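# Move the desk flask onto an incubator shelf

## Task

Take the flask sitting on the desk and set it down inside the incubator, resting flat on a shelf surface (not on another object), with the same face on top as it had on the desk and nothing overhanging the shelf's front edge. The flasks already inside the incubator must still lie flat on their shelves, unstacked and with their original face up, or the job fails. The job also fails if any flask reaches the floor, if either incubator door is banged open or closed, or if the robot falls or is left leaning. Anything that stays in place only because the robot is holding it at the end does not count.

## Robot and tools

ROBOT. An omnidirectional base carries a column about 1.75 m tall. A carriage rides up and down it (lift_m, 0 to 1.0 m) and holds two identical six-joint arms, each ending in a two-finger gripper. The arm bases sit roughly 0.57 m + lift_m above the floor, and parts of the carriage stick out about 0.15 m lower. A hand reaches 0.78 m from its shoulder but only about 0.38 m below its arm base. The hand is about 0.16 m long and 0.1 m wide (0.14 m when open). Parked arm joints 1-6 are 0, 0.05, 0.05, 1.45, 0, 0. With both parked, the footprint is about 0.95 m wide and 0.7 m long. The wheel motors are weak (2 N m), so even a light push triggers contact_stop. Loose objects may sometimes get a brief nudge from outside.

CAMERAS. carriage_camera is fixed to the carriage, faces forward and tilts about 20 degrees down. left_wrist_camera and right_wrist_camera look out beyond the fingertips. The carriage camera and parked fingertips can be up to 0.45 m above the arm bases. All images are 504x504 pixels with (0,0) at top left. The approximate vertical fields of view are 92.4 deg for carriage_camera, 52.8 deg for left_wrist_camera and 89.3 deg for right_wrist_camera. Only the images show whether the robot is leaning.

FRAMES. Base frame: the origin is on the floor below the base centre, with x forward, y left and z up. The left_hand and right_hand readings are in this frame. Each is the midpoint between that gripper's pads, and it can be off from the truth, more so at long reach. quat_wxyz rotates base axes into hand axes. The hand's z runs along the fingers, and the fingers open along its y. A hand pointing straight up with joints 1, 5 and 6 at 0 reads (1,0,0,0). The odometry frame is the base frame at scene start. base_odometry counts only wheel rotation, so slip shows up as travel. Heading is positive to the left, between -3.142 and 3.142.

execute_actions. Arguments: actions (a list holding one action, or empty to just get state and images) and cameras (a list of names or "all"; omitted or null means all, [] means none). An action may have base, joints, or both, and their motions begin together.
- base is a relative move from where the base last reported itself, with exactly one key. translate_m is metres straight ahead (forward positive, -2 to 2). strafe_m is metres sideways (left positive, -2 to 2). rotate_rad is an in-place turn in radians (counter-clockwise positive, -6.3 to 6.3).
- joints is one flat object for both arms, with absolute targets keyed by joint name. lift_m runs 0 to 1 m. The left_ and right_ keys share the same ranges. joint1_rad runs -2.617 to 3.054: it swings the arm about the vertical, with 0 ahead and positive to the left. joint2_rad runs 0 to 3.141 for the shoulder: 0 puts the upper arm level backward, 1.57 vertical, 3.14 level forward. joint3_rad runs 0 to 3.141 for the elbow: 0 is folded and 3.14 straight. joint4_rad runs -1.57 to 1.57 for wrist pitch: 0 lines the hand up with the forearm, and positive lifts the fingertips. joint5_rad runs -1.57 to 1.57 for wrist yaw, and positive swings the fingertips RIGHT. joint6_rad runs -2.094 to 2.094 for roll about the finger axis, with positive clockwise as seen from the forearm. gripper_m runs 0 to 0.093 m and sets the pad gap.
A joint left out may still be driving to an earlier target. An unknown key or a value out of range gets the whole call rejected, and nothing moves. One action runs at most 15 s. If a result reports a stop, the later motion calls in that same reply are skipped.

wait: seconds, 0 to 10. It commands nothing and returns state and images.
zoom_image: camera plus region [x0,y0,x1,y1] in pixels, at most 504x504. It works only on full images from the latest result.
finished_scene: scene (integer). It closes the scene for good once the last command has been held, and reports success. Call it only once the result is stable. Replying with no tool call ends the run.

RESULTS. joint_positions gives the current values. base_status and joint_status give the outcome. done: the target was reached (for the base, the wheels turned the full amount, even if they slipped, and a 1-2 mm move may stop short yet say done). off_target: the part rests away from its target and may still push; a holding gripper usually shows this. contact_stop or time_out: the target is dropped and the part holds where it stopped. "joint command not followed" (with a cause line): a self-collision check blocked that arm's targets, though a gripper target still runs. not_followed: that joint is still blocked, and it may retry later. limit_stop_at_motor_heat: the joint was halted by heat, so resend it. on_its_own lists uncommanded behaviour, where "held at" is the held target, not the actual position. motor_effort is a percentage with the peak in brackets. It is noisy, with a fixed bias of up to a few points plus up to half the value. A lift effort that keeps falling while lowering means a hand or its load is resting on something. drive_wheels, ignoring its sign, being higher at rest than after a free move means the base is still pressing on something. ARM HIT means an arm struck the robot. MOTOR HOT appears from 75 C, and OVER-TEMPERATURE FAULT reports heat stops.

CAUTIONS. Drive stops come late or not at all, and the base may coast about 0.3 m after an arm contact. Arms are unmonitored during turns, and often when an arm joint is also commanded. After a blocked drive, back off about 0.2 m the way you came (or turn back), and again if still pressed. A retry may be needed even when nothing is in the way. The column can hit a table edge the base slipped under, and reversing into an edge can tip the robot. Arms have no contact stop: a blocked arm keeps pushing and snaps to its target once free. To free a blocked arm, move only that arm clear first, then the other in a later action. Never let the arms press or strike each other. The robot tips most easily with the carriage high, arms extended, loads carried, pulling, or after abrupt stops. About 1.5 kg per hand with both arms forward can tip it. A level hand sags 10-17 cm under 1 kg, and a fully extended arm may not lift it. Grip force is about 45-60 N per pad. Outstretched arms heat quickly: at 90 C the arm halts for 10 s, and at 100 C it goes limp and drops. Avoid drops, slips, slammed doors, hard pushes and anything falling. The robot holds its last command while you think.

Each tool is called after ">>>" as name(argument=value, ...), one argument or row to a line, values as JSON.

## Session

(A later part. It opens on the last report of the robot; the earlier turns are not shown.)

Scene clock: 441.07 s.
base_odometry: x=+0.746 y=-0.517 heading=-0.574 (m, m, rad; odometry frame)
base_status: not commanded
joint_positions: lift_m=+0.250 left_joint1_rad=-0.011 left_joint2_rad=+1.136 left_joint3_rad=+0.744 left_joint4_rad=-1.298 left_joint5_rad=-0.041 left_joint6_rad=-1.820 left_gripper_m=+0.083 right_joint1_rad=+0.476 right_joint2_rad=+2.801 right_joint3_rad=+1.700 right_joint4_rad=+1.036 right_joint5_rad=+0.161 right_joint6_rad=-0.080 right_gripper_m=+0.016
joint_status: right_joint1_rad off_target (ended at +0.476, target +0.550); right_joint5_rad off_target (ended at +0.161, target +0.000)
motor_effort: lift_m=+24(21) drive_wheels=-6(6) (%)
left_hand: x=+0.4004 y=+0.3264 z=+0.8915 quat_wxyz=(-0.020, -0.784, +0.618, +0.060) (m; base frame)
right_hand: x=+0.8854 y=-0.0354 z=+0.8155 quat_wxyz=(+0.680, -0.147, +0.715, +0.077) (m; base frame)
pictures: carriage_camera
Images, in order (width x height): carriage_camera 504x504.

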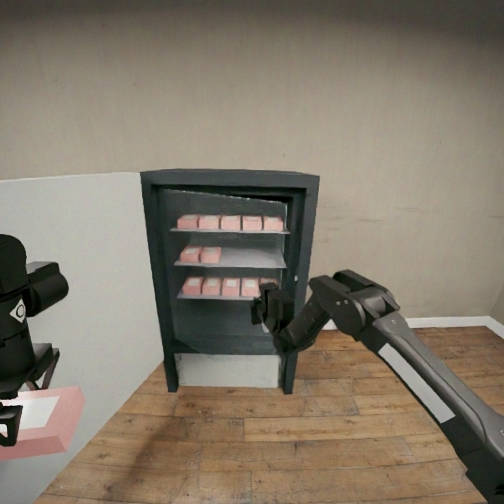

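About 40°, with joint 1 stalled short of its target. At this angle the arc still needs backward travel, so I'll drive back while the arm keeps its leftward bias.

>>> execute_actions(
  actions=[
    {"base":{"translate_m":-0.15}},
  ],
  cameras=["carriage_camera"],
)

Scene clock: 445.50 s.
base_odometry: x=+0.644 y=-0.451 heading=-0.569 (m, m, rad; odometry frame)
base_status: translate_m contact_stop (by the wheels' count: -0.122 of -0.150)
joint_positions: lift_m=+0.250 left_joint1_rad=-0.011 left_joint2_rad=+1.136 left_joint3_rad=+0.744 left_joint4_rad=-1.302 left_joint5_rad=-0.042 left_joint6_rad=-1.820 left_gripper_m=+0.083 right_joint1_rad=+0.541 right_joint2_rad=+2.817 right_joint3_rad=+1.814 right_joint4_rad=+0.902 right_joint5_rad=+0.038 right_joint6_rad=-0.022 right_gripper_m=+0.010
joint_status: not commanded
on_its_own: right_joint1_rad moved +0.065 to your old target +0.550; right_joint5_rad moved -0.123 toward your old target +0.000; right_gripper_m moved -0.006 toward your old target +0.000
motor_effort: lift_m=+23(30) drive_wheels=+33(72) (%)
left_hand: x=+0.3995 y=+0.3266 z=+0.8913 quat_wxyz=(-0.021, -0.784, +0.618, +0.062) (m; base frame)
right_hand: x=+0.8724 y=+0.0327 z=+0.8192 quat_wxyz=(+0.652, -0.194, +0.716, +0.158) (m; base frame)
pictures: carriage_camera
Images, in order (width x height): carriage_camera 504x504.

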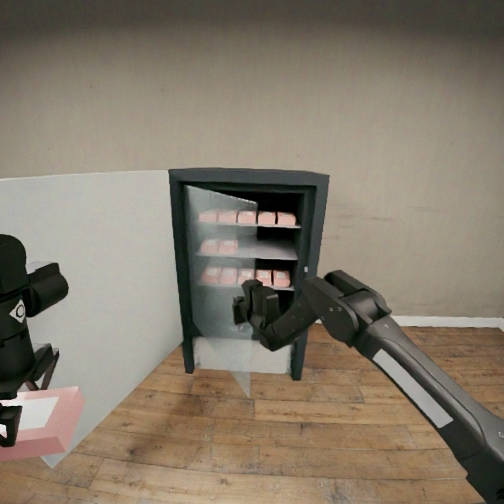

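About 60° now, but the wheels are loaded (33%) and the grip has slipped to 10 mm. The arc is mostly leftward here, so a left strafe should relieve it, as it did with the outer door.

>>> execute_actions(
  actions=[
    {"base":{"strafe_m":0.1}},
  ],
  cameras=["carriage_camera"],
)

Scene clock: 450.40 s.
base_odometry: x=+0.686 y=-0.384 heading=-0.569 (m, m, rad; odometry frame)
base_status: strafe_m contact_stop (by the wheels' count: +0.079 of +0.100)
joint_positions: lift_m=+0.250 left_joint1_rad=-0.011 left_joint2_rad=+1.136 left_joint3_rad=+0.744 left_joint4_rad=-1.301 left_joint5_rad=-0.043 left_joint6_rad=-1.820 left_gripper_m=+0.083 right_joint1_rad=+0.544 right_joint2_rad=+2.802 right_joint3_rad=+1.665 right_joint4_rad=+1.105 right_joint5_rad=+0.154 right_joint6_rad=-0.014 right_gripper_m=+0.010
joint_status: not commanded
motor_effort: lift_m=+24(27) drive_wheels=+9(28) (%)
left_hand: x=+0.3997 y=+0.3267 z=+0.8916 quat_wxyz=(-0.020, -0.784, +0.618, +0.062) (m; base frame)
right_hand: x=+0.8584 y=+0.0035 z=+0.8174 quat_wxyz=(+0.684, -0.146, +0.703, +0.128) (m; base frame)
pictures: carriage_camera
Images, in order (width x height): carriage_camera 504x504.

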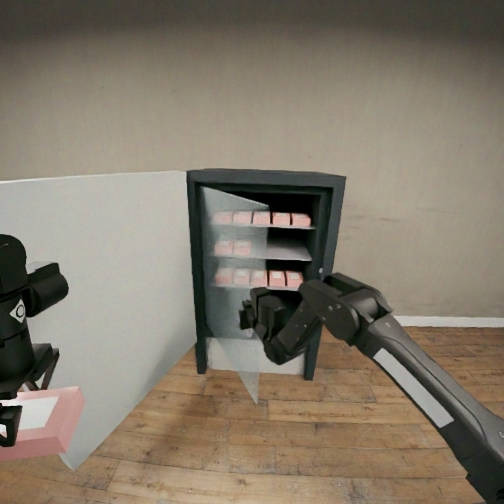

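Load is down and the glass door is near 70°. One more left strafe.

>>> execute_actions(
  actions=[
    {"base":{"strafe_m":0.12}},
  ],
  cameras=["carriage_camera"],
)

Scene clock: 454.13 s.
base_odometry: x=+0.726 y=-0.321 heading=-0.571 (m, m, rad; odometry frame)
base_status: strafe_m contact_stop (by the wheels' count: +0.074 of +0.120)
joint_positions: lift_m=+0.250 left_joint1_rad=-0.010 left_joint2_rad=+1.136 left_joint3_rad=+0.745 left_joint4_rad=-1.300 left_joint5_rad=-0.044 left_joint6_rad=-1.820 left_gripper_m=+0.083 right_joint1_rad=+0.595 right_joint2_rad=+2.814 right_joint3_rad=+1.596 right_joint4_rad=+1.253 right_joint5_rad=+0.339 right_joint6_rad=-0.042 right_gripper_m=+0.010
joint_status: not commanded
motor_effort: lift_m=+25(20) drive_wheels=+15(38) (%)
left_hand: x=+0.4002 y=+0.3269 z=+0.8919 quat_wxyz=(-0.020, -0.784, +0.617, +0.061) (m; base frame)
right_hand: x=+0.8393 y=-0.0058 z=+0.8185 quat_wxyz=(+0.714, -0.099, +0.688, +0.081) (m; base frame)
pictures: carriage_camera
Images, in order (width x height): carriage_camera 504x504.

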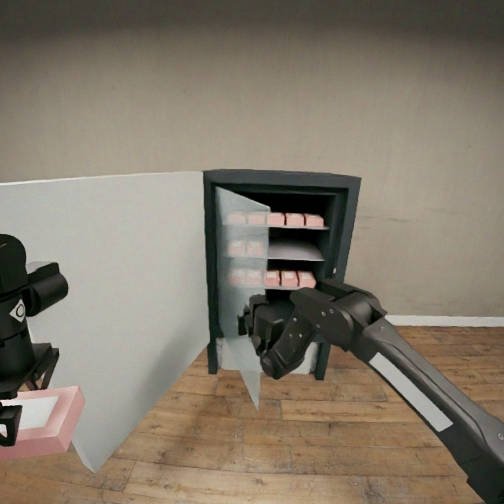

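About 78°, and the wrist is being twisted by the handle. Letting go will probably make the door spring back, as the outer one did. I'll hold the joints where they are, release, and then check the angle rather than assume it.

>>> execute_actions(
  actions=[
    {"joints":{"right_joint1_rad":0.595,"right_joint2_rad":2.814,"right_joint3_rad":1.596,"right_joint4_rad":1.253,"right_joint5_rad":0.339,"right_joint6_rad":-0.04,"right_gripper_m":0.093}},
  ],
  cameras=["carriage_camera"],
)

Scene clock: 459.37 s.
base_odometry: x=+0.726 y=-0.321 heading=-0.570 (m, m, rad; odometry frame)
base_status: not commanded
joint_positions: lift_m=+0.250 left_joint1_rad=-0.010 left_joint2_rad=+1.136 left_joint3_rad=+0.745 left_joint4_rad=-1.299 left_joint5_rad=-0.043 left_joint6_rad=-1.820 left_gripper_m=+0.083 right_joint1_rad=+0.591 right_joint2_rad=+2.819 right_joint3_rad=+1.596 right_joint4_rad=+1.255 right_joint5_rad=+0.354 right_joint6_rad=-0.036 right_gripper_m=+0.093
joint_status: all done
motor_effort: lift_m=+22(22) drive_wheels=+4(13) (%)
left_hand: x=+0.4005 y=+0.3269 z=+0.8919 quat_wxyz=(-0.019, -0.784, +0.617, +0.061) (m; base frame)
right_hand: x=+0.8405 y=-0.0106 z=+0.8153 quat_wxyz=(+0.713, -0.091, +0.691, +0.076) (m; base frame)
pictures: carriage_camera
Images, in order (width x height): carriage_camera 504x504.

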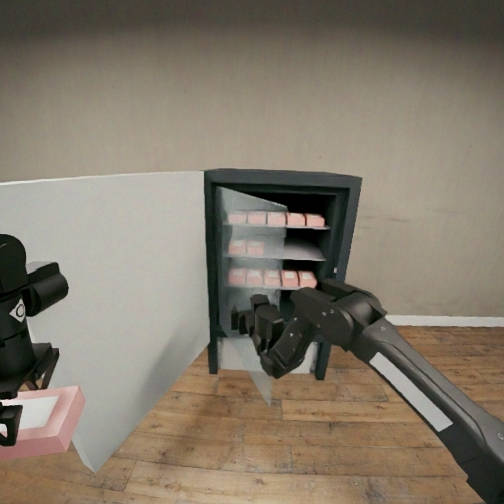

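It eased back to roughly 65-70°. Backing away 0.2 m to clear the hand, which also shows whether the door has settled.

>>> execute_actions(
  actions=[
    {"base":{"translate_m":-0.2}},
  ],
  cameras=["carriage_camera"],
)

>>> zoom_image(
  camera="carriage_camera",
  region=[150, 150, 400, 400],
)

Scene clock: 465.13 s.
base_odometry: x=+0.557 y=-0.213 heading=-0.570 (m, m, rad; odometry frame)
base_status: done
joint_positions: lift_m=+0.250 left_joint1_rad=-0.010 left_joint2_rad=+1.136 left_joint3_rad=+0.745 left_joint4_rad=-1.299 left_joint5_rad=-0.043 left_joint6_rad=-1.820 left_gripper_m=+0.083 right_joint1_rad=+0.591 right_joint2_rad=+2.819 right_joint3_rad=+1.596 right_joint4_rad=+1.250 right_joint5_rad=+0.352 right_joint6_rad=-0.036 right_gripper_m=+0.093
joint_status: not commanded
motor_effort: lift_m=+19(21) drive_wheels=-2(22) (%)
left_hand: x=+0.4005 y=+0.3269 z=+0.8919 quat_wxyz=(-0.019, -0.784, +0.617, +0.061) (m; base frame)
right_hand: x=+0.8404 y=-0.0103 z=+0.8142 quat_wxyz=(+0.712, -0.093, +0.692, +0.076) (m; base frame)
pictures: carriage_camera
Images, in order (width x height): carriage_camera 504x504.

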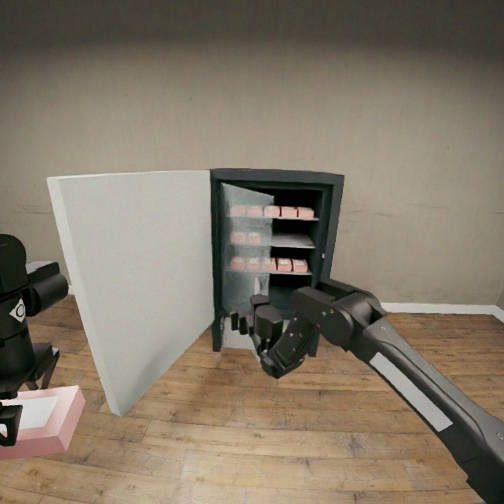

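Region (150, 150, 400, 400) of carriage_camera's 504x504 image, scaled by 2.016, with more detail than that image has.

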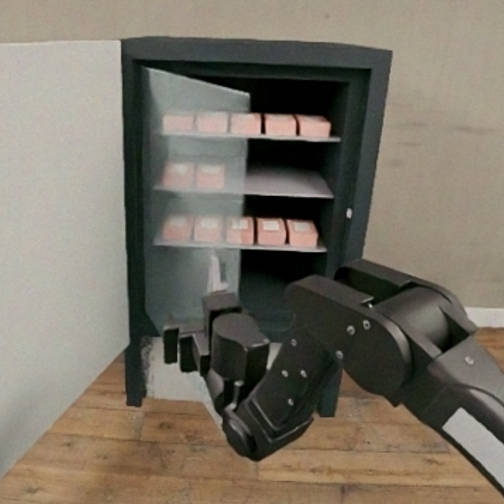

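The glass door has settled at about 70°, the right half of the middle shelf is clear, and the flasks inside look undisturbed.

The shelf gap is too small for a downward-pointing hand. So I'll hand the flask to the right gripper, taken horizontally by its end, which lets it slide in flat and depth-wise like the others. First I'll extend the left arm a little and square the flask to the base's y axis.

>>> execute_actions(
  actions=[
    {"joints":{"left_joint1_rad":0.0,"left_joint2_rad":1.6,"left_joint3_rad":1.2,"left_joint4_rad":-1.3,"left_joint5_rad":0.0,"left_joint6_rad":-1.57,"right_joint1_rad":0.828,"right_joint2_rad":2.483,"right_joint3_rad":1.425,"right_joint4_rad":1.058,"right_joint5_rad":-0.743,"right_joint6_rad":0.0}},
  ],
  cameras=["carriage_camera","right_wrist_camera"],
)

Scene clock: 479.47 s.
base_odometry: x=+0.558 y=-0.213 heading=-0.570 (m, m, rad; odometry frame)
base_status: not commanded
joint_positions: lift_m=+0.250 left_joint1_rad=-0.010 left_joint2_rad=+1.586 left_joint3_rad=+1.184 left_joint4_rad=-1.295 left_joint5_rad=-0.004 left_joint6_rad=-1.576 left_gripper_m=+0.083 right_joint1_rad=+0.831 right_joint2_rad=+2.479 right_joint3_rad=+1.437 right_joint4_rad=+1.058 right_joint5_rad=-0.731 right_joint6_rad=-0.003 right_gripper_m=+0.093
joint_status: all done
motor_effort: lift_m=+25(24) drive_wheels=-1(2) (%)
left_hand: x=+0.5136 y=+0.3190 z=+0.9139 quat_wxyz=(-0.043, -0.704, +0.708, +0.046) (m; base frame)
right_hand: x=+0.5948 y=+0.2038 z=+0.9186 quat_wxyz=(+0.508, -0.498, +0.496, +0.497) (m; base frame)
pictures: carriage_camera, right_wrist_camera
Images, in order (width x height): carriage_camera 504x504, right_wrist_camera 504x504.

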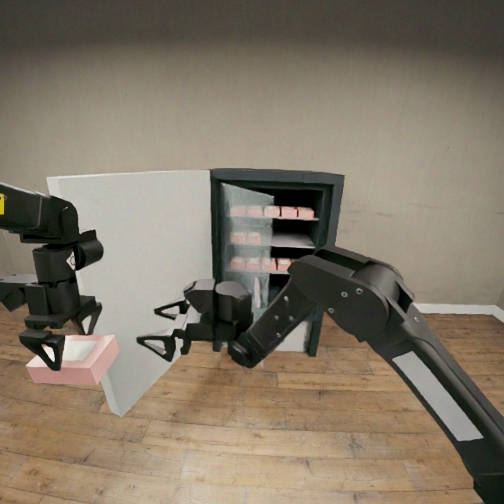

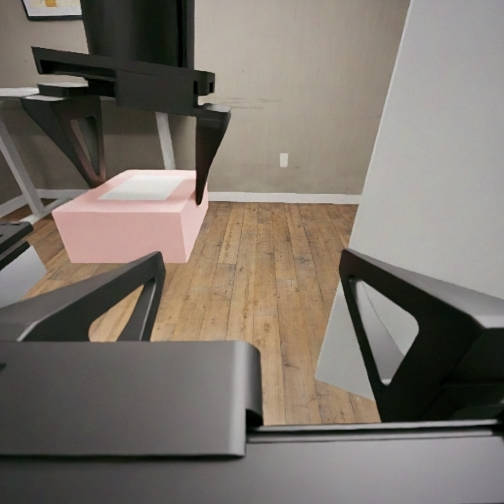

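My arm model is off by about 8 cm here: the right hand sits at x=0.595 while the flask is at x=0.514. I'll bring the flask forward to match, and drop the right hand about 2.5 cm to the flask's mid-height.

>>> execute_actions(
  actions=[
    {"joints":{"left_joint2_rad":1.91,"left_joint3_rad":1.51,"right_joint2_rad":2.53,"right_joint4_rad":1.108}},
  ],
  cameras=["right_wrist_camera"],
)

Scene clock: 487.07 s.
base_odometry: x=+0.558 y=-0.213 heading=-0.570 (m, m, rad; odometry frame)
base_status: not commanded
joint_positions: lift_m=+0.250 left_joint1_rad=-0.010 left_joint2_rad=+1.900 left_joint3_rad=+1.491 left_joint4_rad=-1.295 left_joint5_rad=-0.004 left_joint6_rad=-1.576 left_gripper_m=+0.083 right_joint1_rad=+0.831 right_joint2_rad=+2.534 right_joint3_rad=+1.437 right_joint4_rad=+1.097 right_joint5_rad=-0.731 right_joint6_rad=-0.003 right_gripper_m=+0.093
joint_status: all done
motor_effort: lift_m=+25(26) drive_wheels=+0(1) (%)
left_hand: x=+0.5927 y=+0.3182 z=+0.8981 quat_wxyz=(-0.045, -0.704, +0.708, +0.049) (m; base frame)
right_hand: x=+0.5937 y=+0.2027 z=+0.8943 quat_wxyz=(+0.503, -0.499, +0.501, +0.497) (m; base frame)
pictures: right_wrist_camera
Images, in order (width x height): right_wrist_camera 504x504.

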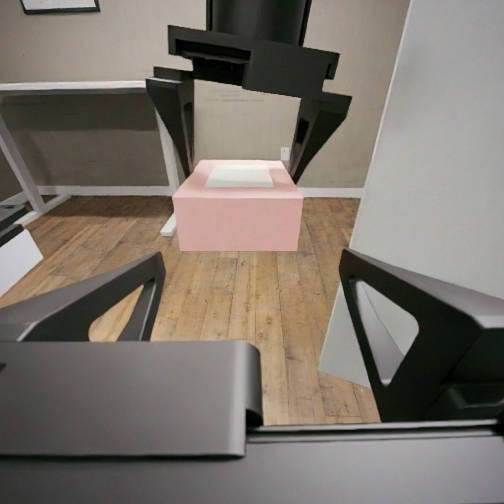

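Now aligned in x and z, with the flask end about 7-8 cm beyond the fingertips. My model's absolute positions were off, but its increments should be more reliable, so I'll use those to slide the right hand 8 cm further along +y.

>>> execute_actions(
  actions=[
    {"joints":{"right_joint1_rad":0.964,"right_joint2_rad":2.668,"right_joint3_rad":1.765,"right_joint4_rad":0.904,"right_joint5_rad":-0.598}},
  ],
  cameras=["right_wrist_camera","carriage_camera"],
)

Scene clock: 495.30 s.
base_odometry: x=+0.558 y=-0.213 heading=-0.570 (m, m, rad; odometry frame)
base_status: not commanded
joint_positions: lift_m=+0.250 left_joint1_rad=-0.006 left_joint2_rad=+1.900 left_joint3_rad=+1.502 left_joint4_rad=-1.295 left_joint5_rad=-0.004 left_joint6_rad=-1.576 left_gripper_m=+0.083 right_joint1_rad=+0.968 right_joint2_rad=+2.692 right_joint3_rad=+1.732 right_joint4_rad=+0.865 right_joint5_rad=-0.608 right_joint6_rad=+0.004 right_gripper_m=+0.093
joint_status: all done
motor_effort: lift_m=+24(22) drive_wheels=-1(0) (%)
left_hand: x=+0.5960 y=+0.3195 z=+0.9005 quat_wxyz=(-0.041, -0.705, +0.706, +0.045) (m; base frame)
right_hand: x=+0.5656 y=+0.2798 z=+0.8623 quat_wxyz=(+0.464, -0.506, +0.532, +0.496) (m; base frame)
pictures: carriage_camera, right_wrist_camera
Images, in order (width x height): carriage_camera 504x504, right_wrist_camera 504x504.

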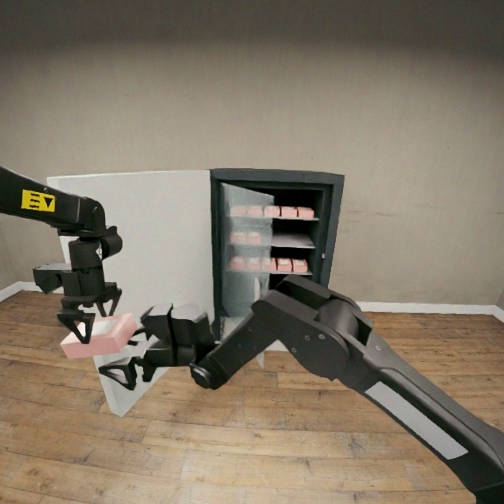

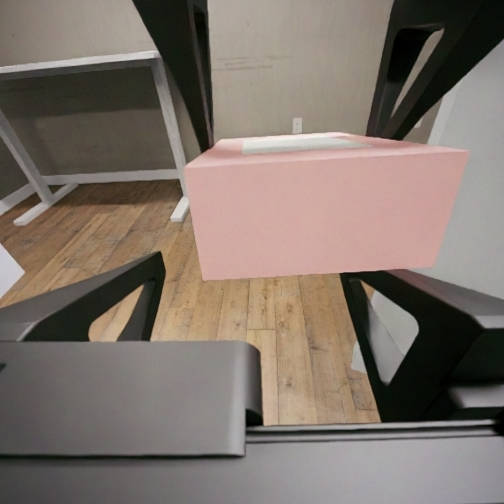

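The increments weren't reliable either: the hand moved 2.8 cm back in x and 3.2 cm down, so its fingers ended up under the flask instead of around it. The left hand read a 3 mm nudge, so there was a light touch. I'll retreat to the aligned pose, then come in again with targets corrected by the errors I just measured.

>>> execute_actions(
  actions=[
    {"joints":{"right_joint1_rad":0.831,"right_joint2_rad":2.53,"right_joint3_rad":1.437,"right_joint4_rad":1.108,"right_joint5_rad":-0.731}},
  ],
  cameras=[],
)

Scene clock: 507.17 s.
base_odometry: x=+0.558 y=-0.213 heading=-0.570 (m, m, rad; odometry frame)
base_status: not commanded
joint_positions: lift_m=+0.250 left_joint1_rad=-0.006 left_joint2_rad=+1.900 left_joint3_rad=+1.502 left_joint4_rad=-1.295 left_joint5_rad=-0.002 left_joint6_rad=-1.575 left_gripper_m=+0.083 right_joint1_rad=+0.827 right_joint2_rad=+2.534 right_joint3_rad=+1.449 right_joint4_rad=+1.096 right_joint5_rad=-0.720 right_joint6_rad=+0.007 right_gripper_m=+0.093
joint_status: all done
motor_effort: lift_m=+25(26) drive_wheels=-1(1) (%)
left_hand: x=+0.5960 y=+0.3192 z=+0.9005 quat_wxyz=(-0.042, -0.705, +0.706, +0.044) (m; base frame)
right_hand: x=+0.5995 y=+0.2030 z=+0.8991 quat_wxyz=(+0.508, -0.492, +0.503, +0.496) (m; base frame)
pictures: none
No camera images: the call's "cameras" was empty. Leave "cameras" out to get every camera's image.

Back at the aligned pose (x=0.600, z=0.899). Going in again with the corrected targets.

>>> execute_actions(
  actions=[
    {"joints":{"right_joint1_rad":0.894,"right_joint2_rad":2.60,"right_joint3_rad":1.765,"right_joint4_rad":0.834,"right_joint5_rad":-0.668}},
  ],
  cameras=["right_wrist_camera"],
)

Scene clock: 510.63 s.
base_odometry: x=+0.558 y=-0.213 heading=-0.570 (m, m, rad; odometry frame)
base_status: not commanded
joint_positions: lift_m=+0.250 left_joint1_rad=-0.006 left_joint2_rad=+1.900 left_joint3_rad=+1.502 left_joint4_rad=-1.288 left_joint5_rad=-0.002 left_joint6_rad=-1.576 left_gripper_m=+0.083 right_joint1_rad=+0.900 right_joint2_rad=+2.615 right_joint3_rad=+1.744 right_joint4_rad=+0.831 right_joint5_rad=-0.679 right_joint6_rad=+0.005 right_gripper_m=+0.093
joint_status: all done
motor_effort: lift_m=+27(24) drive_wheels=+0(1) (%)
left_hand: x=+0.5976 y=+0.3191 z=+0.9003 quat_wxyz=(-0.040, -0.705, +0.706, +0.042) (m; base frame)
right_hand: x=+0.5969 y=+0.2631 z=+0.9102 quat_wxyz=(+0.483, -0.502, +0.513, +0.502) (m; base frame)
pictures: right_wrist_camera
Images, in order (width x height): right_wrist_camera 504x504.

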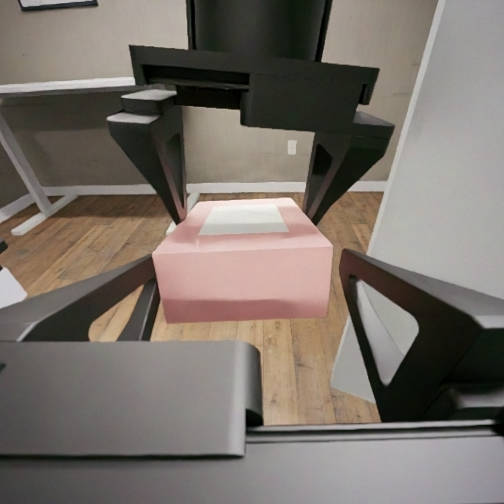

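Now lined up (x=0.597, z=0.910), with the flask's end just at the fingertips. About 3 cm more so the pads actually cover it.

>>> execute_actions(
  actions=[
    {"joints":{"right_joint1_rad":0.921,"right_joint2_rad":2.628,"right_joint3_rad":1.895,"right_joint4_rad":0.724,"right_joint5_rad":-0.647}},
  ],
  cameras=["right_wrist_camera"],
)

Scene clock: 514.50 s.
base_odometry: x=+0.558 y=-0.213 heading=-0.570 (m, m, rad; odometry frame)
base_status: not commanded
joint_positions: lift_m=+0.250 left_joint1_rad=-0.006 left_joint2_rad=+1.900 left_joint3_rad=+1.502 left_joint4_rad=-1.286 left_joint5_rad=-0.003 left_joint6_rad=-1.576 left_gripper_m=+0.083 right_joint1_rad=+0.921 right_joint2_rad=+2.632 right_joint3_rad=+1.872 right_joint4_rad=+0.718 right_joint5_rad=-0.666 right_joint6_rad=+0.005 right_gripper_m=+0.093
joint_status: all done
motor_effort: lift_m=+24(23) drive_wheels=+0(1) (%)
left_hand: x=+0.5981 y=+0.3193 z=+0.9002 quat_wxyz=(-0.039, -0.706, +0.706, +0.041) (m; base frame)
right_hand: x=+0.5975 y=+0.2835 z=+0.9286 quat_wxyz=(+0.480, -0.505, +0.512, +0.503) (m; base frame)
pictures: right_wrist_camera
Images, in order (width x height): right_wrist_camera 504x504.

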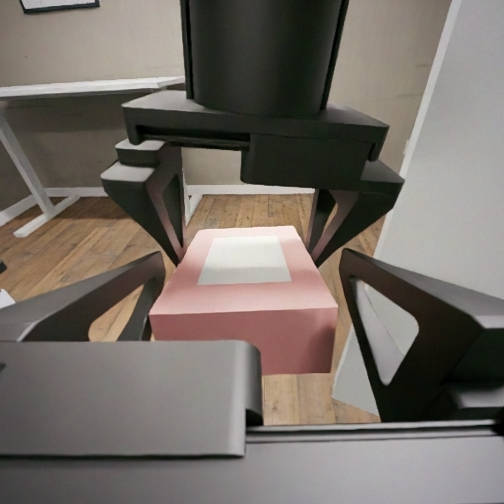

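It went in 2 cm but also rose to z=0.929, nearly 3 cm above the flask's centre, so a grip here would only catch the top edge. Lowering it before closing.

>>> execute_actions(
  actions=[
    {"joints":{"right_joint2_rad":2.685,"right_joint4_rad":0.775}},
  ],
  cameras=["right_wrist_camera"],
)

Scene clock: 519.13 s.
base_odometry: x=+0.558 y=-0.213 heading=-0.570 (m, m, rad; odometry frame)
base_status: not commanded
joint_positions: lift_m=+0.250 left_joint1_rad=-0.006 left_joint2_rad=+1.900 left_joint3_rad=+1.502 left_joint4_rad=-1.285 left_joint5_rad=-0.003 left_joint6_rad=-1.576 left_gripper_m=+0.083 right_joint1_rad=+0.921 right_joint2_rad=+2.688 right_joint3_rad=+1.872 right_joint4_rad=+0.769 right_joint5_rad=-0.666 right_joint6_rad=+0.005 right_gripper_m=+0.093
joint_status: all done
motor_effort: lift_m=+24(23) drive_wheels=+0(0) (%)
left_hand: x=+0.5984 y=+0.3193 z=+0.9002 quat_wxyz=(-0.038, -0.706, +0.706, +0.041) (m; base frame)
right_hand: x=+0.5971 y=+0.2831 z=+0.9029 quat_wxyz=(+0.478, -0.505, +0.514, +0.503) (m; base frame)
pictures: right_wrist_camera
Images, in order (width x height): right_wrist_camera 504x504.

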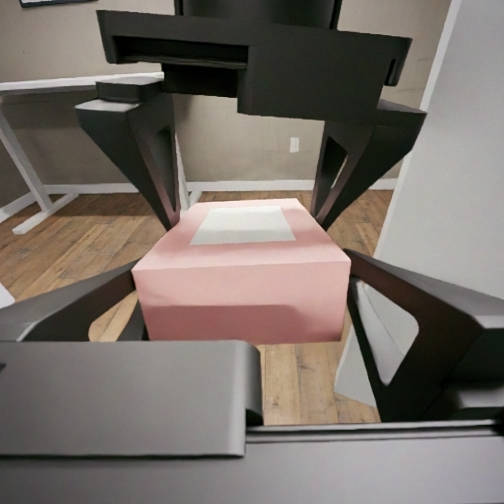

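Height matches now (0.903 vs 0.900), and the flask end sits between the right fingers. Closing the right gripper while the left keeps holding.

>>> execute_actions(
  actions=[
    {"joints":{"right_gripper_m":0.0}},
  ],
  cameras=["right_wrist_camera"],
)

Scene clock: 523.77 s.
base_odometry: x=+0.558 y=-0.213 heading=-0.570 (m, m, rad; odometry frame)
base_status: not commanded
joint_positions: lift_m=+0.250 left_joint1_rad=-0.006 left_joint2_rad=+1.900 left_joint3_rad=+1.502 left_joint4_rad=-1.277 left_joint5_rad=-0.004 left_joint6_rad=-1.575 left_gripper_m=+0.083 right_joint1_rad=+0.923 right_joint2_rad=+2.688 right_joint3_rad=+1.872 right_joint4_rad=+0.768 right_joint5_rad=-0.670 right_joint6_rad=+0.001 right_gripper_m=+0.084
joint_status: right_gripper_m off_target (ended at +0.084, target +0.000)
motor_effort: lift_m=+25(23) drive_wheels=-1(0) (%)
left_hand: x=+0.6003 y=+0.3195 z=+0.9000 quat_wxyz=(-0.035, -0.706, +0.707, +0.039) (m; base frame)
right_hand: x=+0.5953 y=+0.2837 z=+0.9027 quat_wxyz=(+0.477, -0.507, +0.511, +0.503) (m; base frame)
pictures: right_wrist_camera
Images, in order (width x height): right_wrist_camera 504x504.

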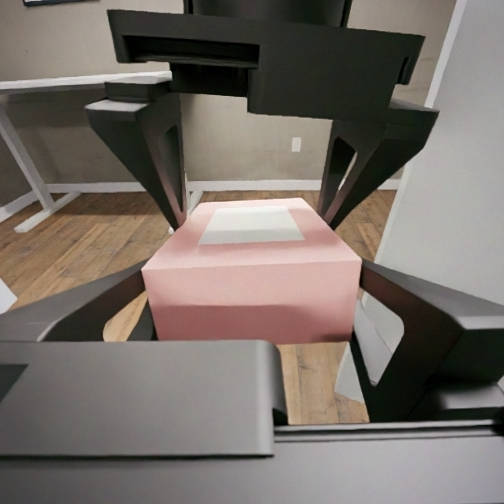

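The right gripper holds at 84 mm. Releasing the left hand and lifting it clear.

>>> execute_actions(
  actions=[
    {"joints":{"left_gripper_m":0.093}},
  ],
  cameras=[],
)

>>> execute_actions(
  actions=[
    {"joints":{"left_joint2_rad":1.755,"left_joint3_rad":1.71,"left_joint4_rad":-1.57}},
  ],
  cameras=["carriage_camera","right_wrist_camera"],
)

Scene clock: 529.47 s.
base_odometry: x=+0.558 y=-0.213 heading=-0.570 (m, m, rad; odometry frame)
base_status: not commanded
joint_positions: lift_m=+0.250 left_joint1_rad=-0.006 left_joint2_rad=+1.900 left_joint3_rad=+1.502 left_joint4_rad=-1.283 left_joint5_rad=-0.004 left_joint6_rad=-1.575 left_gripper_m=+0.093 right_joint1_rad=+0.923 right_joint2_rad=+2.688 right_joint3_rad=+1.872 right_joint4_rad=+0.758 right_joint5_rad=-0.662 right_joint6_rad=+0.001 right_gripper_m=+0.084
joint_status: all done
motor_effort: lift_m=+24(25) drive_wheels=+0(1) (%)
left_hand: x=+0.5989 y=+0.3195 z=+0.9001 quat_wxyz=(-0.037, -0.705, +0.707, +0.041) (m; base frame)
right_hand: x=+0.5967 y=+0.2836 z=+0.9005 quat_wxyz=(+0.476, -0.505, +0.517, +0.501) (m; base frame)
pictures: none
No camera images: the call's "cameras" was empty. Leave "cameras" out to get every camera's image.

Scene clock: 530.37 s.
base_odometry: x=+0.558 y=-0.213 heading=-0.570 (m, m, rad; odometry frame)
base_status: not commanded
joint_positions: lift_m=+0.250 left_joint1_rad=-0.006 left_joint2_rad=+1.738 left_joint3_rad=+1.712 left_joint4_rad=-1.557 left_joint5_rad=-0.004 left_joint6_rad=-1.575 left_gripper_m=+0.093 right_joint1_rad=+0.923 right_joint2_rad=+2.688 right_joint3_rad=+1.872 right_joint4_rad=+0.754 right_joint5_rad=-0.659 right_joint6_rad=+0.001 right_gripper_m=+0.084
joint_status: all done
motor_effort: lift_m=+24(24) drive_wheels=-2(0) (%)
left_hand: x=+0.5787 y=+0.3196 z=+1.0024 quat_wxyz=(-0.003, -0.707, +0.708, +0.006) (m; base frame)
right_hand: x=+0.5972 y=+0.2836 z=+0.8996 quat_wxyz=(+0.475, -0.505, +0.519, +0.500) (m; base frame)
pictures: carriage_camera, right_wrist_camera
Images, in order (width x height): carriage_camera 504x504, right_wrist_camera 504x504.

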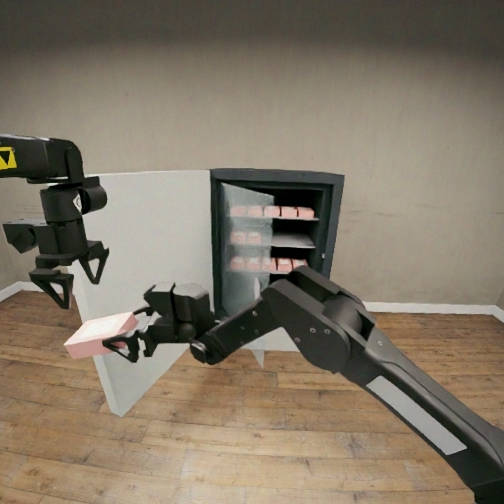

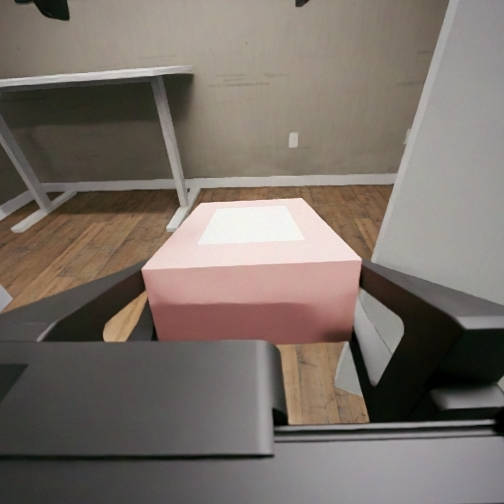

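The handover worked: the flask is now held flat, label side up, in the right hand. Next I'll park the left arm, then bring the flask round to point forward, using the joint values that gave a known hand position (0.93, -0.16) earlier.

>>> execute_actions(
  actions=[
    {"joints":{"left_joint1_rad":0,"left_joint2_rad":0.05,"left_joint3_rad":0.05,"left_joint4_rad":1.45,"left_joint5_rad":0,"left_joint6_rad":0}},
  ],
  cameras=[],
)

>>> execute_actions(
  actions=[
    {"joints":{"lift_m":0.33,"right_joint1_rad":0.314,"right_joint2_rad":2.787,"right_joint3_rad":1.723,"right_joint4_rad":1.05,"right_joint5_rad":0.308,"right_joint6_rad":0}},
  ],
  cameras=["carriage_camera","right_wrist_camera"],
)

Scene clock: 543.27 s.
base_odometry: x=+0.558 y=-0.213 heading=-0.570 (m, m, rad; odometry frame)
base_status: not commanded
joint_positions: lift_m=+0.250 left_joint1_rad=-0.006 left_joint2_rad=+0.068 left_joint3_rad=+0.069 left_joint4_rad=+1.442 left_joint5_rad=-0.004 left_joint6_rad=-0.006 left_gripper_m=+0.093 right_joint1_rad=+0.923 right_joint2_rad=+2.688 right_joint3_rad=+1.872 right_joint4_rad=+0.753 right_joint5_rad=-0.658 right_joint6_rad=+0.001 right_gripper_m=+0.084
joint_status: all done
motor_effort: lift_m=+19(24) drive_wheels=+1(1) (%)
left_hand: x=+0.3045 y=+0.3213 z=+1.2564 quat_wxyz=(+0.998, -0.002, +0.064, -0.006) (m; base frame)
right_hand: x=+0.5973 y=+0.2836 z=+0.8995 quat_wxyz=(+0.475, -0.505, +0.520, +0.500) (m; base frame)
pictures: none
No camera images: the call's "cameras" was empty. Leave "cameras" out to get every camera's image.

Scene clock: 544.67 s.
base_odometry: x=+0.558 y=-0.213 heading=-0.570 (m, m, rad; odometry frame)
base_status: not commanded
joint_positions: lift_m=+0.330 left_joint1_rad=-0.006 left_joint2_rad=+0.068 left_joint3_rad=+0.066 left_joint4_rad=+1.445 left_joint5_rad=-0.002 left_joint6_rad=-0.006 left_gripper_m=+0.093 right_joint1_rad=+0.313 right_joint2_rad=+2.797 right_joint3_rad=+1.725 right_joint4_rad=+1.022 right_joint5_rad=+0.296 right_joint6_rad=+0.008 right_gripper_m=+0.083
joint_status: all done
motor_effort: lift_m=+27(26) drive_wheels=+1(2) (%)
left_hand: x=+0.3049 y=+0.3209 z=+1.3356 quat_wxyz=(+0.998, -0.001, +0.064, -0.006) (m; base frame)
right_hand: x=+0.9306 y=-0.1602 z=+0.9054 quat_wxyz=(+0.690, -0.008, +0.724, +0.003) (m; base frame)
pictures: carriage_camera, right_wrist_camera
Images, in order (width x height): carriage_camera 504x504, right_wrist_camera 504x504.

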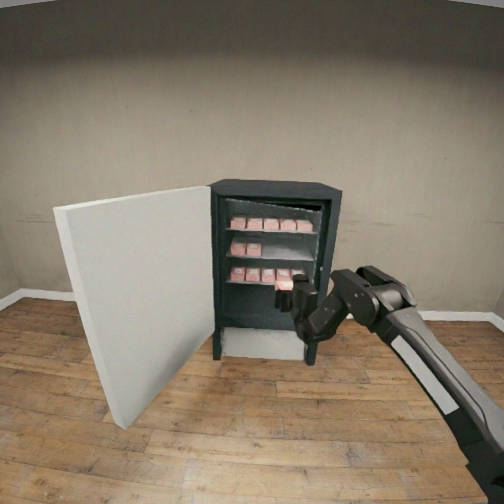

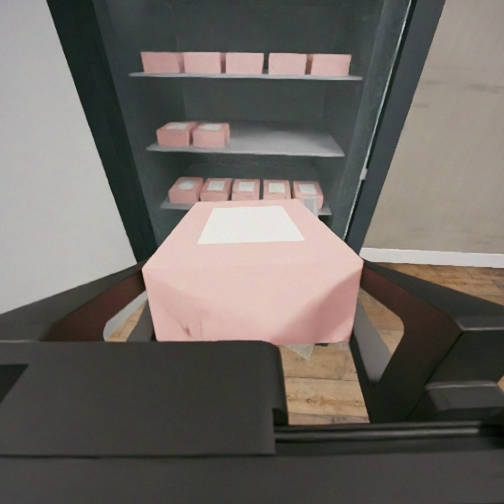

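The glass door no longer shows at 70°: the opening looks hazed over again, and its handle appears near the right edge. Swinging the flask round probably pushed it shut. Zooming in to confirm before I go further.

>>> zoom_image(
  camera="carriage_camera",
  region=[180, 160, 380, 360],
)

Region (180, 160, 380, 360) of carriage_camera's 504x504 image, scaled by 2.520, with more detail than that image has.

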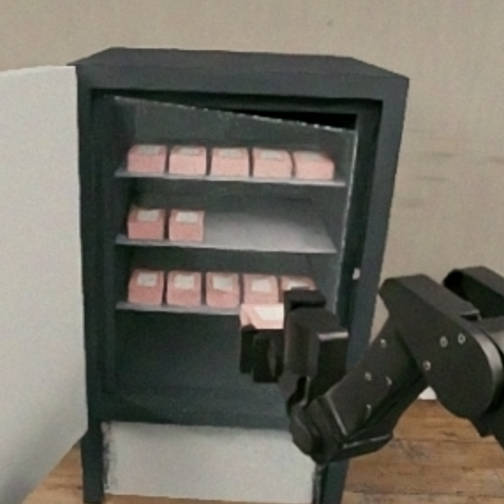

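Confirmed: the glass door is back to only about 15-20° open. I caused that by swinging the flask through its path, having wrongly judged there was room.

The flask is now in the right hand, so the free left hand will reopen the door by its handle. That is slower than pushing from inside, but it's controlled, and pushing is what sent the outer door flying. I'll swing the flask arm away to the right and shift the base so the handle lines up with the left hand.

>>> execute_actions(
  actions=[
    {"base":{"strafe_m":-0.44},"joints":{"right_joint1_rad":-0.3,"left_joint1_rad":-0.314,"left_joint2_rad":2.787,"left_joint3_rad":1.723,"left_joint4_rad":1.05,"left_joint5_rad":-0.308,"left_joint6_rad":0,"left_gripper_m":0.093}},
  ],
  cameras=["carriage_camera","left_wrist_camera"],
)

Scene clock: 562.80 s.
base_odometry: x=+0.320 y=-0.583 heading=-0.571 (m, m, rad; odometry frame)
base_status: done
joint_positions: lift_m=+0.330 left_joint1_rad=-0.310 left_joint2_rad=+2.780 left_joint3_rad=+1.721 left_joint4_rad=+1.042 left_joint5_rad=-0.305 left_joint6_rad=-0.005 left_gripper_m=+0.093 right_joint1_rad=-0.300 right_joint2_rad=+2.797 right_joint3_rad=+1.725 right_joint4_rad=+1.021 right_joint5_rad=+0.314 right_joint6_rad=+0.006 right_gripper_m=+0.084
joint_status: all done
motor_effort: lift_m=+25(25) drive_wheels=-3(29) (%)
left_hand: x=+0.9320 y=+0.1633 z=+0.9192 quat_wxyz=(+0.701, +0.002, +0.713, -0.002) (m; base frame)
right_hand: x=+0.9012 y=-0.5711 z=+0.9052 quat_wxyz=(+0.657, +0.216, +0.691, -0.212) (m; base frame)
pictures: carriage_camera, left_wrist_camera
Images, in order (width x height): carriage_camera 504x504, left_wrist_camera 504x504.

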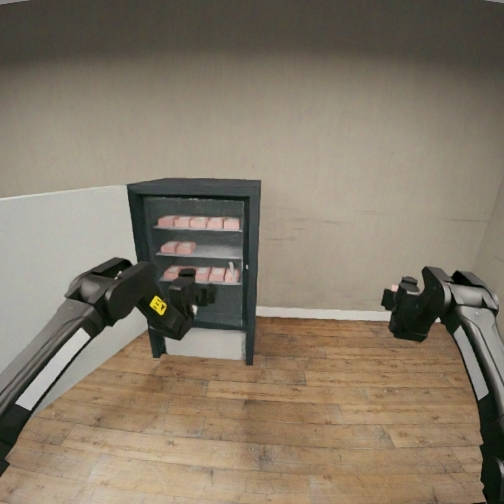

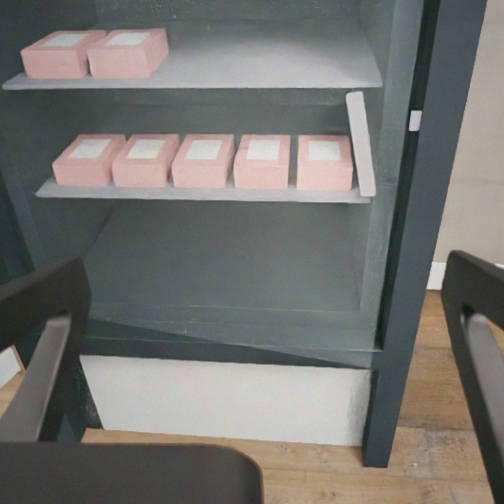

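The handle is about 0.1 m right of the left hand's axis, and the hand is 8 cm higher than when I gripped it before. Correcting both, then advancing part-way.

>>> execute_actions(
  actions=[
    {"base":{"strafe_m":-0.1},"joints":{"lift_m":0.25}},
  ],
  cameras=[],
)

>>> execute_actions(
  actions=[
    {"base":{"translate_m":0.28}},
  ],
  cameras=["left_wrist_camera","carriage_camera"],
)

Scene clock: 569.03 s.
base_odometry: x=+0.266 y=-0.667 heading=-0.571 (m, m, rad; odometry frame)
base_status: done
joint_positions: lift_m=+0.250 left_joint1_rad=-0.312 left_joint2_rad=+2.779 left_joint3_rad=+1.721 left_joint4_rad=+1.053 left_joint5_rad=-0.307 left_joint6_rad=-0.005 left_gripper_m=+0.093 right_joint1_rad=-0.302 right_joint2_rad=+2.806 right_joint3_rad=+1.725 right_joint4_rad=+1.015 right_joint5_rad=+0.313 right_joint6_rad=+0.006 right_gripper_m=+0.084
joint_status: all done
motor_effort: lift_m=+24(24) drive_wheels=-2(20) (%)
left_hand: x=+0.9319 y=+0.1623 z=+0.8424 quat_wxyz=(+0.705, +0.000, +0.709, -0.003) (m; base frame)
right_hand: x=+0.8998 y=-0.5717 z=+0.8174 quat_wxyz=(+0.651, +0.216, +0.696, -0.212) (m; base frame)
pictures: none
No camera images: the call's "cameras" was empty. Leave "cameras" out to get every camera's image.

Scene clock: 571.43 s.
base_odometry: x=+0.501 y=-0.819 heading=-0.571 (m, m, rad; odometry frame)
base_status: done
joint_positions: lift_m=+0.250 left_joint1_rad=-0.312 left_joint2_rad=+2.779 left_joint3_rad=+1.721 left_joint4_rad=+1.053 left_joint5_rad=-0.307 left_joint6_rad=-0.005 left_gripper_m=+0.093 right_joint1_rad=-0.302 right_joint2_rad=+2.806 right_joint3_rad=+1.725 right_joint4_rad=+1.016 right_joint5_rad=+0.313 right_joint6_rad=+0.006 right_gripper_m=+0.084
joint_status: not commanded
motor_effort: lift_m=+21(26) drive_wheels=-4(22) (%)
left_hand: x=+0.9319 y=+0.1623 z=+0.8424 quat_wxyz=(+0.705, +0.000, +0.709, -0.003) (m; base frame)
right_hand: x=+0.8998 y=-0.5717 z=+0.8177 quat_wxyz=(+0.651, +0.216, +0.696, -0.212) (m; base frame)
pictures: carriage_camera, left_wrist_camera
Images, in order (width x height): carriage_camera 504x504, left_wrist_camera 504x504.

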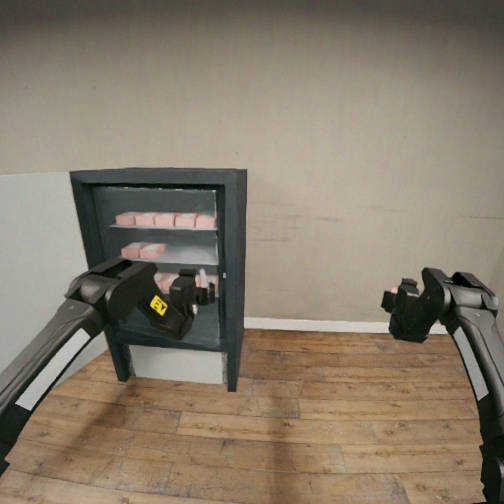

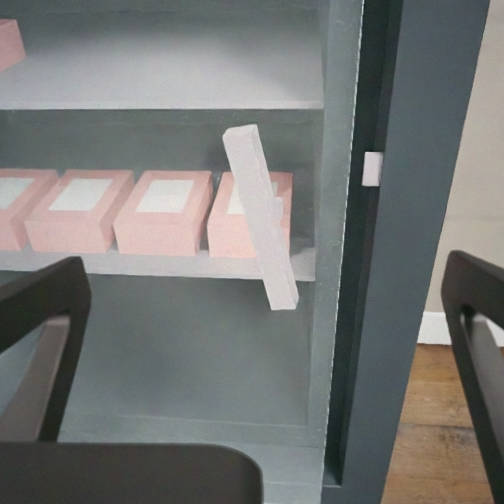

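>>> execute_actions(
  actions=[
    {"base":{"translate_m":0.1}},
  ],
  cameras=["left_wrist_camera"],
)

Scene clock: 576.23 s.
base_odometry: x=+0.585 y=-0.873 heading=-0.572 (m, m, rad; odometry frame)
base_status: done
joint_positions: lift_m=+0.250 left_joint1_rad=-0.312 left_joint2_rad=+2.779 left_joint3_rad=+1.721 left_joint4_rad=+1.053 left_joint5_rad=-0.307 left_joint6_rad=-0.005 left_gripper_m=+0.093 right_joint1_rad=-0.302 right_joint2_rad=+2.806 right_joint3_rad=+1.725 right_joint4_rad=+1.016 right_joint5_rad=+0.313 right_joint6_rad=+0.006 right_gripper_m=+0.084
joint_status: not commanded
motor_effort: lift_m=+28(26) drive_wheels=-5(28) (%)
left_hand: x=+0.9319 y=+0.1623 z=+0.8424 quat_wxyz=(+0.705, +0.000, +0.709, -0.003) (m; base frame)
right_hand: x=+0.8998 y=-0.5717 z=+0.8177 quat_wxyz=(+0.651, +0.216, +0.696, -0.212) (m; base frame)
pictures: left_wrist_camera
Images, in order (width x height): left_wrist_camera 504x504.

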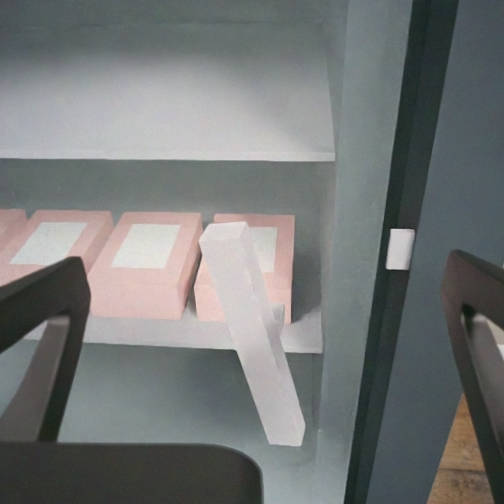

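>>> execute_actions(
  actions=[
    {"base":{"translate_m":0.06}},
  ],
  cameras=["left_wrist_camera"],
)

Scene clock: 580.43 s.
base_odometry: x=+0.636 y=-0.906 heading=-0.573 (m, m, rad; odometry frame)
base_status: done
joint_positions: lift_m=+0.250 left_joint1_rad=-0.312 left_joint2_rad=+2.779 left_joint3_rad=+1.721 left_joint4_rad=+1.053 left_joint5_rad=-0.307 left_joint6_rad=-0.005 left_gripper_m=+0.093 right_joint1_rad=-0.302 right_joint2_rad=+2.806 right_joint3_rad=+1.725 right_joint4_rad=+1.017 right_joint5_rad=+0.313 right_joint6_rad=+0.006 right_gripper_m=+0.084
joint_status: not commanded
motor_effort: lift_m=+22(25) drive_wheels=-4(27) (%)
left_hand: x=+0.9319 y=+0.1623 z=+0.8424 quat_wxyz=(+0.705, +0.000, +0.709, -0.003) (m; base frame)
right_hand: x=+0.8998 y=-0.5717 z=+0.8178 quat_wxyz=(+0.652, +0.216, +0.696, -0.212) (m; base frame)
pictures: left_wrist_camera
Images, in order (width x height): left_wrist_camera 504x504.

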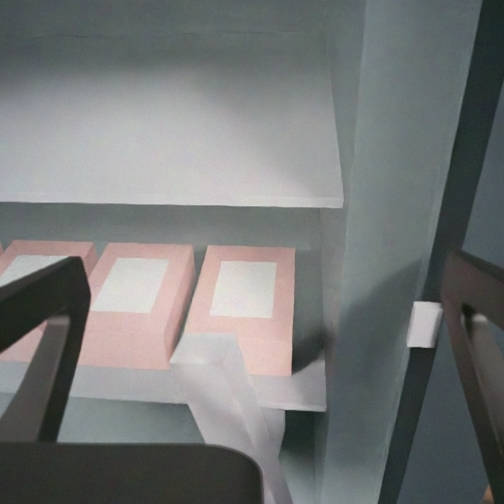

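The handle is now between the fingers, with no contact reported on the way in this time. Gripping.

>>> execute_actions(
  actions=[
    {"joints":{"left_gripper_m":0.0}},
  ],
  cameras=[],
)

Scene clock: 582.73 s.
base_odometry: x=+0.636 y=-0.906 heading=-0.573 (m, m, rad; odometry frame)
base_status: not commanded
joint_positions: lift_m=+0.250 left_joint1_rad=-0.312 left_joint2_rad=+2.779 left_joint3_rad=+1.721 left_joint4_rad=+1.053 left_joint5_rad=-0.307 left_joint6_rad=-0.005 left_gripper_m=+0.000 right_joint1_rad=-0.302 right_joint2_rad=+2.806 right_joint3_rad=+1.725 right_joint4_rad=+1.017 right_joint5_rad=+0.313 right_joint6_rad=+0.006 right_gripper_m=+0.084
joint_status: all done
motor_effort: lift_m=+27(27) drive_wheels=-2(2) (%)
left_hand: x=+0.9319 y=+0.1623 z=+0.8424 quat_wxyz=(+0.705, +0.000, +0.709, -0.003) (m; base frame)
right_hand: x=+0.8998 y=-0.5717 z=+0.8178 quat_wxyz=(+0.652, +0.216, +0.696, -0.212) (m; base frame)
pictures: none
No camera images: the call's "cameras" was empty. Leave "cameras" out to get every camera's image.

The gripper closed all the way to 0 mm, so it caught nothing. I misread the picture, and the handle wasn't between the pads. Reopening and looking again.

>>> execute_actions(
  actions=[
    {"joints":{"left_gripper_m":0.093}},
  ],
  cameras=["left_wrist_camera","carriage_camera"],
)

>>> zoom_image(
  camera="carriage_camera",
  region=[130, 230, 290, 390],
)

Scene clock: 587.57 s.
base_odometry: x=+0.636 y=-0.906 heading=-0.573 (m, m, rad; odometry frame)
base_status: not commanded
joint_positions: lift_m=+0.250 left_joint1_rad=-0.312 left_joint2_rad=+2.779 left_joint3_rad=+1.721 left_joint4_rad=+1.053 left_joint5_rad=-0.307 left_joint6_rad=-0.005 left_gripper_m=+0.093 right_joint1_rad=-0.302 right_joint2_rad=+2.806 right_joint3_rad=+1.725 right_joint4_rad=+1.017 right_joint5_rad=+0.313 right_joint6_rad=+0.006 right_gripper_m=+0.084
joint_status: all done
motor_effort: lift_m=+26(25) drive_wheels=-4(3) (%)
left_hand: x=+0.9319 y=+0.1623 z=+0.8424 quat_wxyz=(+0.705, +0.000, +0.709, -0.003) (m; base frame)
right_hand: x=+0.8998 y=-0.5717 z=+0.8178 quat_wxyz=(+0.652, +0.216, +0.696, -0.212) (m; base frame)
pictures: carriage_camera, left_wrist_camera
Images, in order (width x height): carriage_camera 504x504, left_wrist_camera 504x504.

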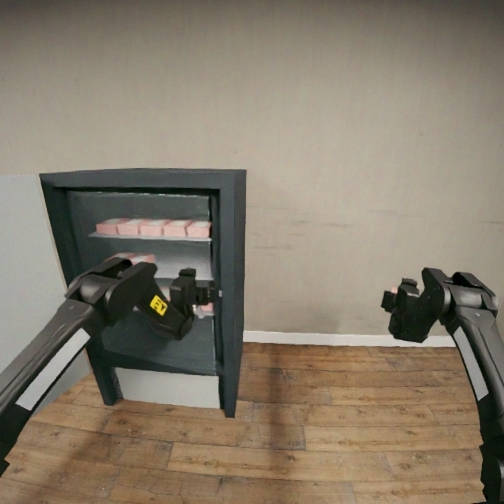

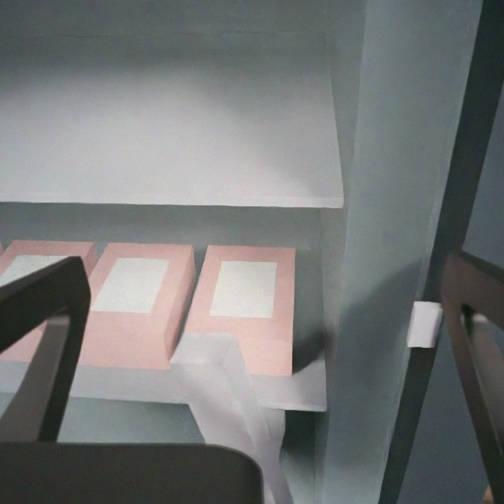

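Region (130, 230, 290, 390) of carriage_camera's 504x504 image, scaled by 3.150, with more detail than that image has.

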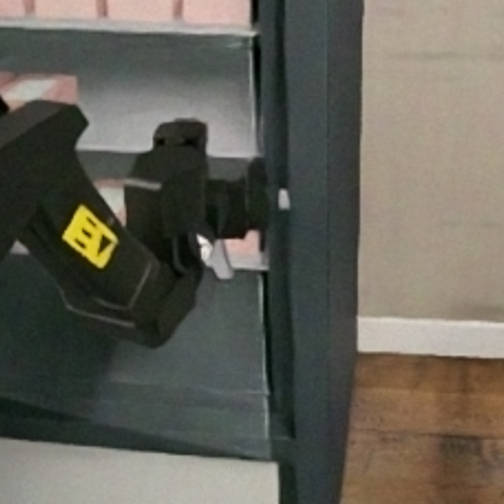

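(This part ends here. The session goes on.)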